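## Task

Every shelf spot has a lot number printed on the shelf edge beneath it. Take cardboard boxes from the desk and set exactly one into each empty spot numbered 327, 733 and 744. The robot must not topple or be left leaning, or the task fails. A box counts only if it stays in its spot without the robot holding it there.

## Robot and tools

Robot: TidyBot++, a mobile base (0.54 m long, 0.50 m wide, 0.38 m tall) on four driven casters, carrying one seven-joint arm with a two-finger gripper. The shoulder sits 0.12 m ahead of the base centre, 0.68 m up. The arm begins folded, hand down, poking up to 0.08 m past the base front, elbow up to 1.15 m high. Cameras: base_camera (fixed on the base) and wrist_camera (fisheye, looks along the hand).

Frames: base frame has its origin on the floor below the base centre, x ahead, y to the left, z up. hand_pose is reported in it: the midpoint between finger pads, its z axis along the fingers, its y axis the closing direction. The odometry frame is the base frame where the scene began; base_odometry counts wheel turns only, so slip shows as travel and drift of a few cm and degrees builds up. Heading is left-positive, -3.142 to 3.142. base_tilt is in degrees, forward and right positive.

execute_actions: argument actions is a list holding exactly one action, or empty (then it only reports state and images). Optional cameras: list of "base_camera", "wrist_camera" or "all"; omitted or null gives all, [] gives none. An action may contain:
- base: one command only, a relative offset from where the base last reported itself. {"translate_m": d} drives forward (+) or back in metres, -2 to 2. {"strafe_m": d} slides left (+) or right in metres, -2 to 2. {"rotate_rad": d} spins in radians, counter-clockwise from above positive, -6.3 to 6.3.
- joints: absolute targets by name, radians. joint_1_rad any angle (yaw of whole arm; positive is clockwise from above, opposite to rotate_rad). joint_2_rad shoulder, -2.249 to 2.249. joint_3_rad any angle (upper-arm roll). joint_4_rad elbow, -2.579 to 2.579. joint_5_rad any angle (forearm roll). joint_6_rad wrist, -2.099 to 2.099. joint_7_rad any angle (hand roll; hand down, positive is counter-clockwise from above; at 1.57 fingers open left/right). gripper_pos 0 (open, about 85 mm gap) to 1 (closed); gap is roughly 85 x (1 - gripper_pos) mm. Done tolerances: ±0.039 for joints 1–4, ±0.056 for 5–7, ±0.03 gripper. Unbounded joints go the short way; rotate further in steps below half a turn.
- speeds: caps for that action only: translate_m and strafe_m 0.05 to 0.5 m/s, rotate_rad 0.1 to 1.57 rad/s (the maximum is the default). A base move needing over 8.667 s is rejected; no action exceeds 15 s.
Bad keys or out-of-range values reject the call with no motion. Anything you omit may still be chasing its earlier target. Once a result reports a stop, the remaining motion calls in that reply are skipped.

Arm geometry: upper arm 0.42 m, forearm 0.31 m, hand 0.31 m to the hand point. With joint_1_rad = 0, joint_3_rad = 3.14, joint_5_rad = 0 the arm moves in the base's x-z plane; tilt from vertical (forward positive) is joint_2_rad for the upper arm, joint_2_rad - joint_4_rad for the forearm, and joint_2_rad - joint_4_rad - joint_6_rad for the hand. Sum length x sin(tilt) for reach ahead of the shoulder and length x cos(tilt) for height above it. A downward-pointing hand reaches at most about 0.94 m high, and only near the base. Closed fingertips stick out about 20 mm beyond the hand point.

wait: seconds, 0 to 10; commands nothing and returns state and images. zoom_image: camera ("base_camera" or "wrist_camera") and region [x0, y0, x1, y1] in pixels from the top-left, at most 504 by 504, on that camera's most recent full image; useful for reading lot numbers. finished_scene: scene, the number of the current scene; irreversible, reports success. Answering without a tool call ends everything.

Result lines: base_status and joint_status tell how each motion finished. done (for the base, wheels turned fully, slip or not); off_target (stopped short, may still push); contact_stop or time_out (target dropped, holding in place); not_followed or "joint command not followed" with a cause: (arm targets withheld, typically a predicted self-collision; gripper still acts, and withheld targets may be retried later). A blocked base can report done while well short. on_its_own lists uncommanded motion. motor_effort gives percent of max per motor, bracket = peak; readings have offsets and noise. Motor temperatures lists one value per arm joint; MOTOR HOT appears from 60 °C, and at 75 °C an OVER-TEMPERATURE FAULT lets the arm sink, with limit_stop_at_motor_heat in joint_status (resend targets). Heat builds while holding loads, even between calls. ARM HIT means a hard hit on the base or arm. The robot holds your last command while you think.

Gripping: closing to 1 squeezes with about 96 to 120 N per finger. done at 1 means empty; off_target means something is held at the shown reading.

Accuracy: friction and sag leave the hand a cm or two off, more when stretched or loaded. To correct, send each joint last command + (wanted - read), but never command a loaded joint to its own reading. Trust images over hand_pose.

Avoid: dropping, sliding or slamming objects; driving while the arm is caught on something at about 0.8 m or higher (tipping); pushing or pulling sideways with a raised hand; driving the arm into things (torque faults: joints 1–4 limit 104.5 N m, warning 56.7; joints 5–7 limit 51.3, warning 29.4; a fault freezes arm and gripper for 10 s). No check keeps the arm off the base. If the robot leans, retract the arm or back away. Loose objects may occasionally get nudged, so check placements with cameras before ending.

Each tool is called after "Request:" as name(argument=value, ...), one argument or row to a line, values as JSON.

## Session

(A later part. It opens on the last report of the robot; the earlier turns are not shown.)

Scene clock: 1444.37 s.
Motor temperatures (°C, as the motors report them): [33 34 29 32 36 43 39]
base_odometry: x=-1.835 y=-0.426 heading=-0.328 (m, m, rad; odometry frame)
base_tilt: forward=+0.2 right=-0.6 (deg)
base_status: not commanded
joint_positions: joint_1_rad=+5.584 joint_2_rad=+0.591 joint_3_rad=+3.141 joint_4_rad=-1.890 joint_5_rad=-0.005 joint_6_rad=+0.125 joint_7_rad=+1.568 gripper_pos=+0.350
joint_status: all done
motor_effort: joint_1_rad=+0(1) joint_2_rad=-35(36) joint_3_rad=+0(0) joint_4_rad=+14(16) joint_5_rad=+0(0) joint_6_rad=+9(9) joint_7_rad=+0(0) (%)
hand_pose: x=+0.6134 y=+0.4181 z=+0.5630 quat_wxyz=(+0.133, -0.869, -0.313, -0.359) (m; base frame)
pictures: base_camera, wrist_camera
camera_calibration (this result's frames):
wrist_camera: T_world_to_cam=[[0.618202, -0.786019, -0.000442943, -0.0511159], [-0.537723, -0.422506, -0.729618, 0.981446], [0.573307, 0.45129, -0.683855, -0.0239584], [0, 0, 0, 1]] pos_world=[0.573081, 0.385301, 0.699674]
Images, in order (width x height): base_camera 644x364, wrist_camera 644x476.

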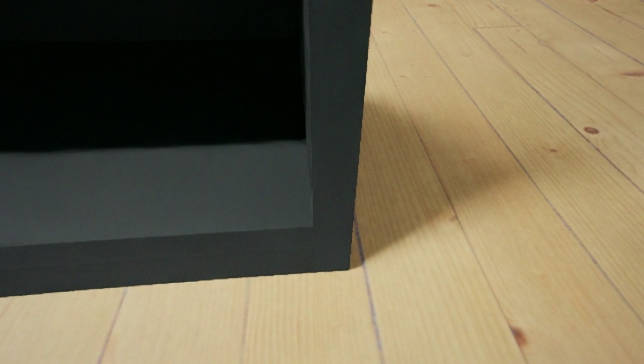

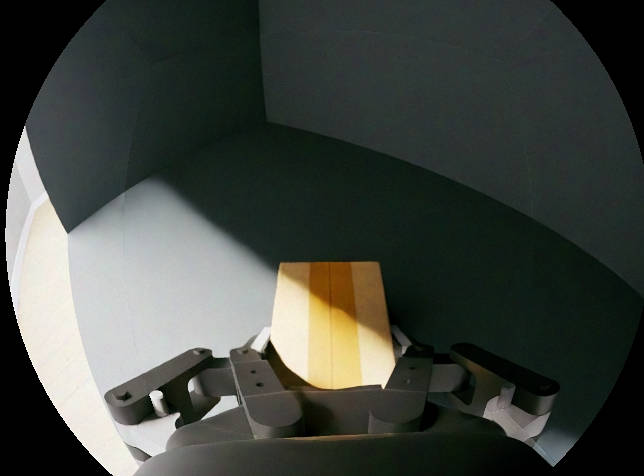

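Request:
execute_actions(
  actions=[
    {"joints":{"joint_2_rad":0.603,"gripper_pos":0.0}},
  ],
)

Scene clock: 1448.07 s.
Motor temperatures (°C, as the motors report them): [33 34 29 32 36 43 39]
base_odometry: x=-1.835 y=-0.426 heading=-0.328 (m, m, rad; odometry frame)
base_tilt: forward=+0.2 right=-0.6 (deg)
base_status: not commanded
joint_positions: joint_1_rad=+5.584 joint_2_rad=+0.591 joint_3_rad=+3.141 joint_4_rad=-1.890 joint_5_rad=-0.005 joint_6_rad=+0.125 joint_7_rad=+1.568 gripper_pos=+0.000
joint_status: all done
motor_effort: joint_1_rad=+0(1) joint_2_rad=-32(33) joint_3_rad=+0(0) joint_4_rad=+14(14) joint_5_rad=+0(0) joint_6_rad=+8(8) joint_7_rad=+0(0) (%)
hand_pose: x=+0.6134 y=+0.4181 z=+0.5628 quat_wxyz=(+0.133, -0.869, -0.313, -0.359) (m; base frame)
pictures: base_camera, wrist_camera
camera_calibration (this result's frames):
wrist_camera: T_world_to_cam=[[0.618202, -0.786019, -0.000435673, -0.0511208], [-0.537847, -0.422611, -0.729466, 0.981355], [0.57319, 0.451191, -0.684017, -0.0238359], [0, 0, 0, 1]] pos_world=[0.573085, 0.385304, 0.699538]
Images, in order (width x height): base_camera 644x364, wrist_camera 644x476.

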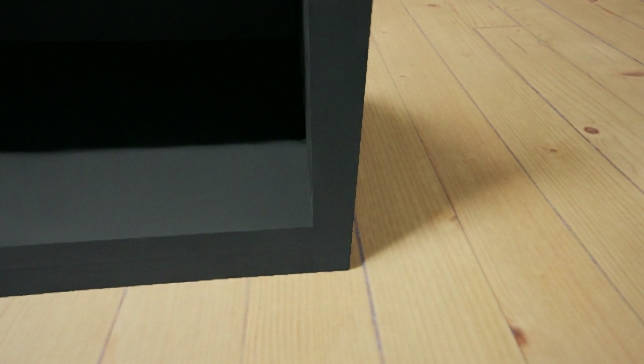

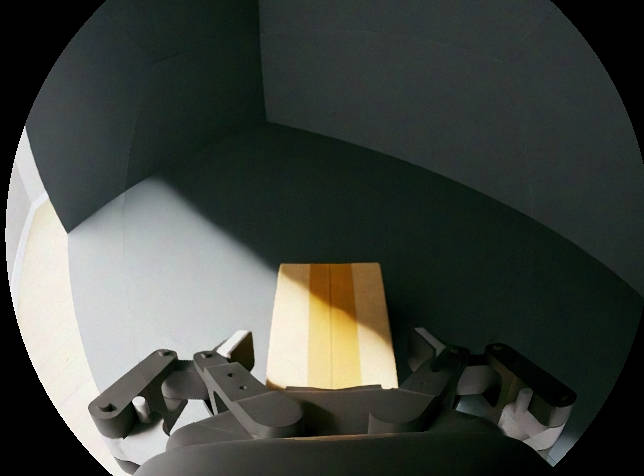

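Request:
execute_actions(
  actions=[
    {"joints":{"joint_2_rad":0.485}},
  ],
)

Scene clock: 1556.43 s.
Motor temperatures (°C, as the motors report them): [33 34 29 32 36 43 39]
base_odometry: x=-1.835 y=-0.426 heading=-0.328 (m, m, rad; odometry frame)
base_tilt: forward=+0.2 right=-0.6 (deg)
base_status: not commanded
joint_positions: joint_1_rad=+5.584 joint_2_rad=+0.492 joint_3_rad=+3.141 joint_4_rad=-1.890 joint_5_rad=-0.005 joint_6_rad=+0.126 joint_7_rad=+1.568 gripper_pos=+0.000
joint_status: all done
motor_effort: joint_1_rad=+0(1) joint_2_rad=-31(34) joint_3_rad=+0(1) joint_4_rad=+15(15) joint_5_rad=+0(0) joint_6_rad=+8(9) joint_7_rad=+0(0) (%)
hand_pose: x=+0.6201 y=+0.4238 z=+0.6277 quat_wxyz=(+0.149, -0.850, -0.306, -0.402) (m; base frame)
pictures: base_camera, wrist_camera
camera_calibration (this result's frames):
wrist_camera: T_world_to_cam=[[0.618359, -0.785887, -0.00372857, -0.0488901], [-0.479405, -0.373442, -0.794173, 1.01828], [0.622738, 0.492871, -0.60768, -0.0821449], [0, 0, 0, 1]] pos_world=[0.569554, 0.382332, 0.758588]
Images, in order (width x height): base_camera 644x364, wrist_camera 644x476.

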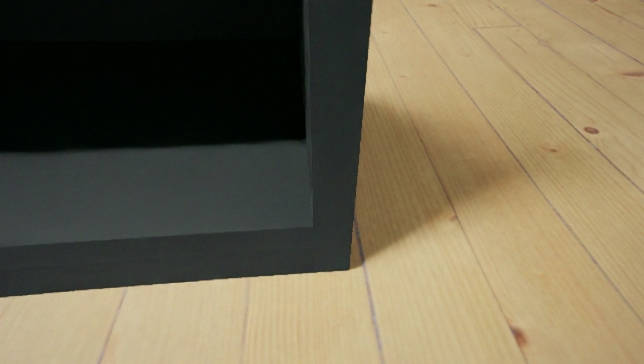

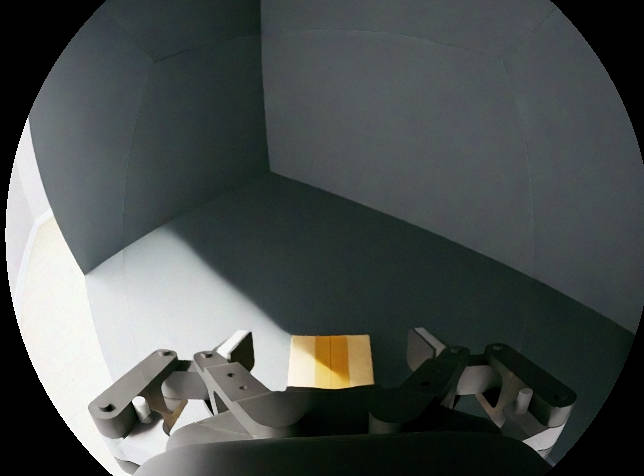

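Request:
execute_actions(
  actions=[
    {"base":{"translate_m":-0.22},"joints":{"joint_1_rad":-0.63,"joint_2_rad":0.17,"joint_4_rad":-2.555,"joint_6_rad":0.88}},
  ],
)

Scene clock: 1573.10 s.
Motor temperatures (°C, as the motors report them): [33 34 29 32 36 43 39]
base_odometry: x=-2.043 y=-0.355 heading=-0.328 (m, m, rad; odometry frame)
base_tilt: forward=+0.2 right=-0.6 (deg)
base_status: done
joint_positions: joint_1_rad=+5.629 joint_2_rad=+0.191 joint_3_rad=+3.141 joint_4_rad=-2.540 joint_5_rad=-0.005 joint_6_rad=+0.840 joint_7_rad=+1.568 gripper_pos=+0.000
joint_status: all done
motor_effort: joint_1_rad=+1(2) joint_2_rad=-18(35) joint_3_rad=+0(1) joint_4_rad=+11(16) joint_5_rad=+0(1) joint_6_rad=+10(10) joint_7_rad=+0(0) (%)
hand_pose: x=+0.5165 y=+0.3049 z=+0.7089 quat_wxyz=(+0.188, -0.769, -0.257, -0.554) (m; base frame)
pictures: base_camera, wrist_camera
camera_calibration (this result's frames):
wrist_camera: T_world_to_cam=[[0.582169, -0.81297, -0.0125963, -0.0446707], [-0.238038, -0.155605, -0.95871, 0.91417], [0.777443, 0.561129, -0.284107, -0.239815], [0, 0, 0, 1]] pos_world=[0.430056, 0.240501, 0.807728]
Images, in order (width x height): base_camera 644x364, wrist_camera 644x476.

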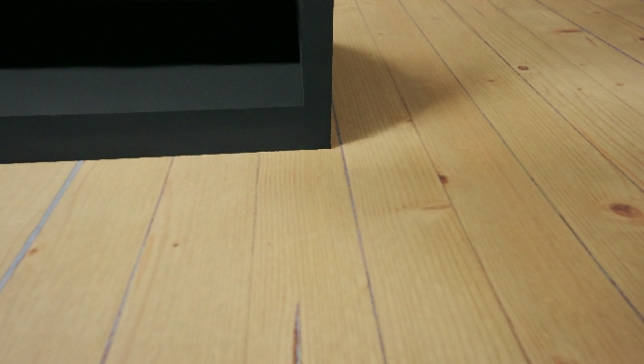

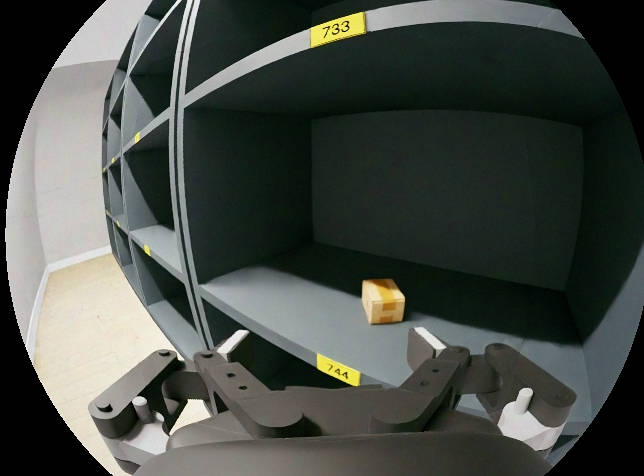

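Request:
finished_scene(
  scene=2,
)

The scene is finished: the task was done.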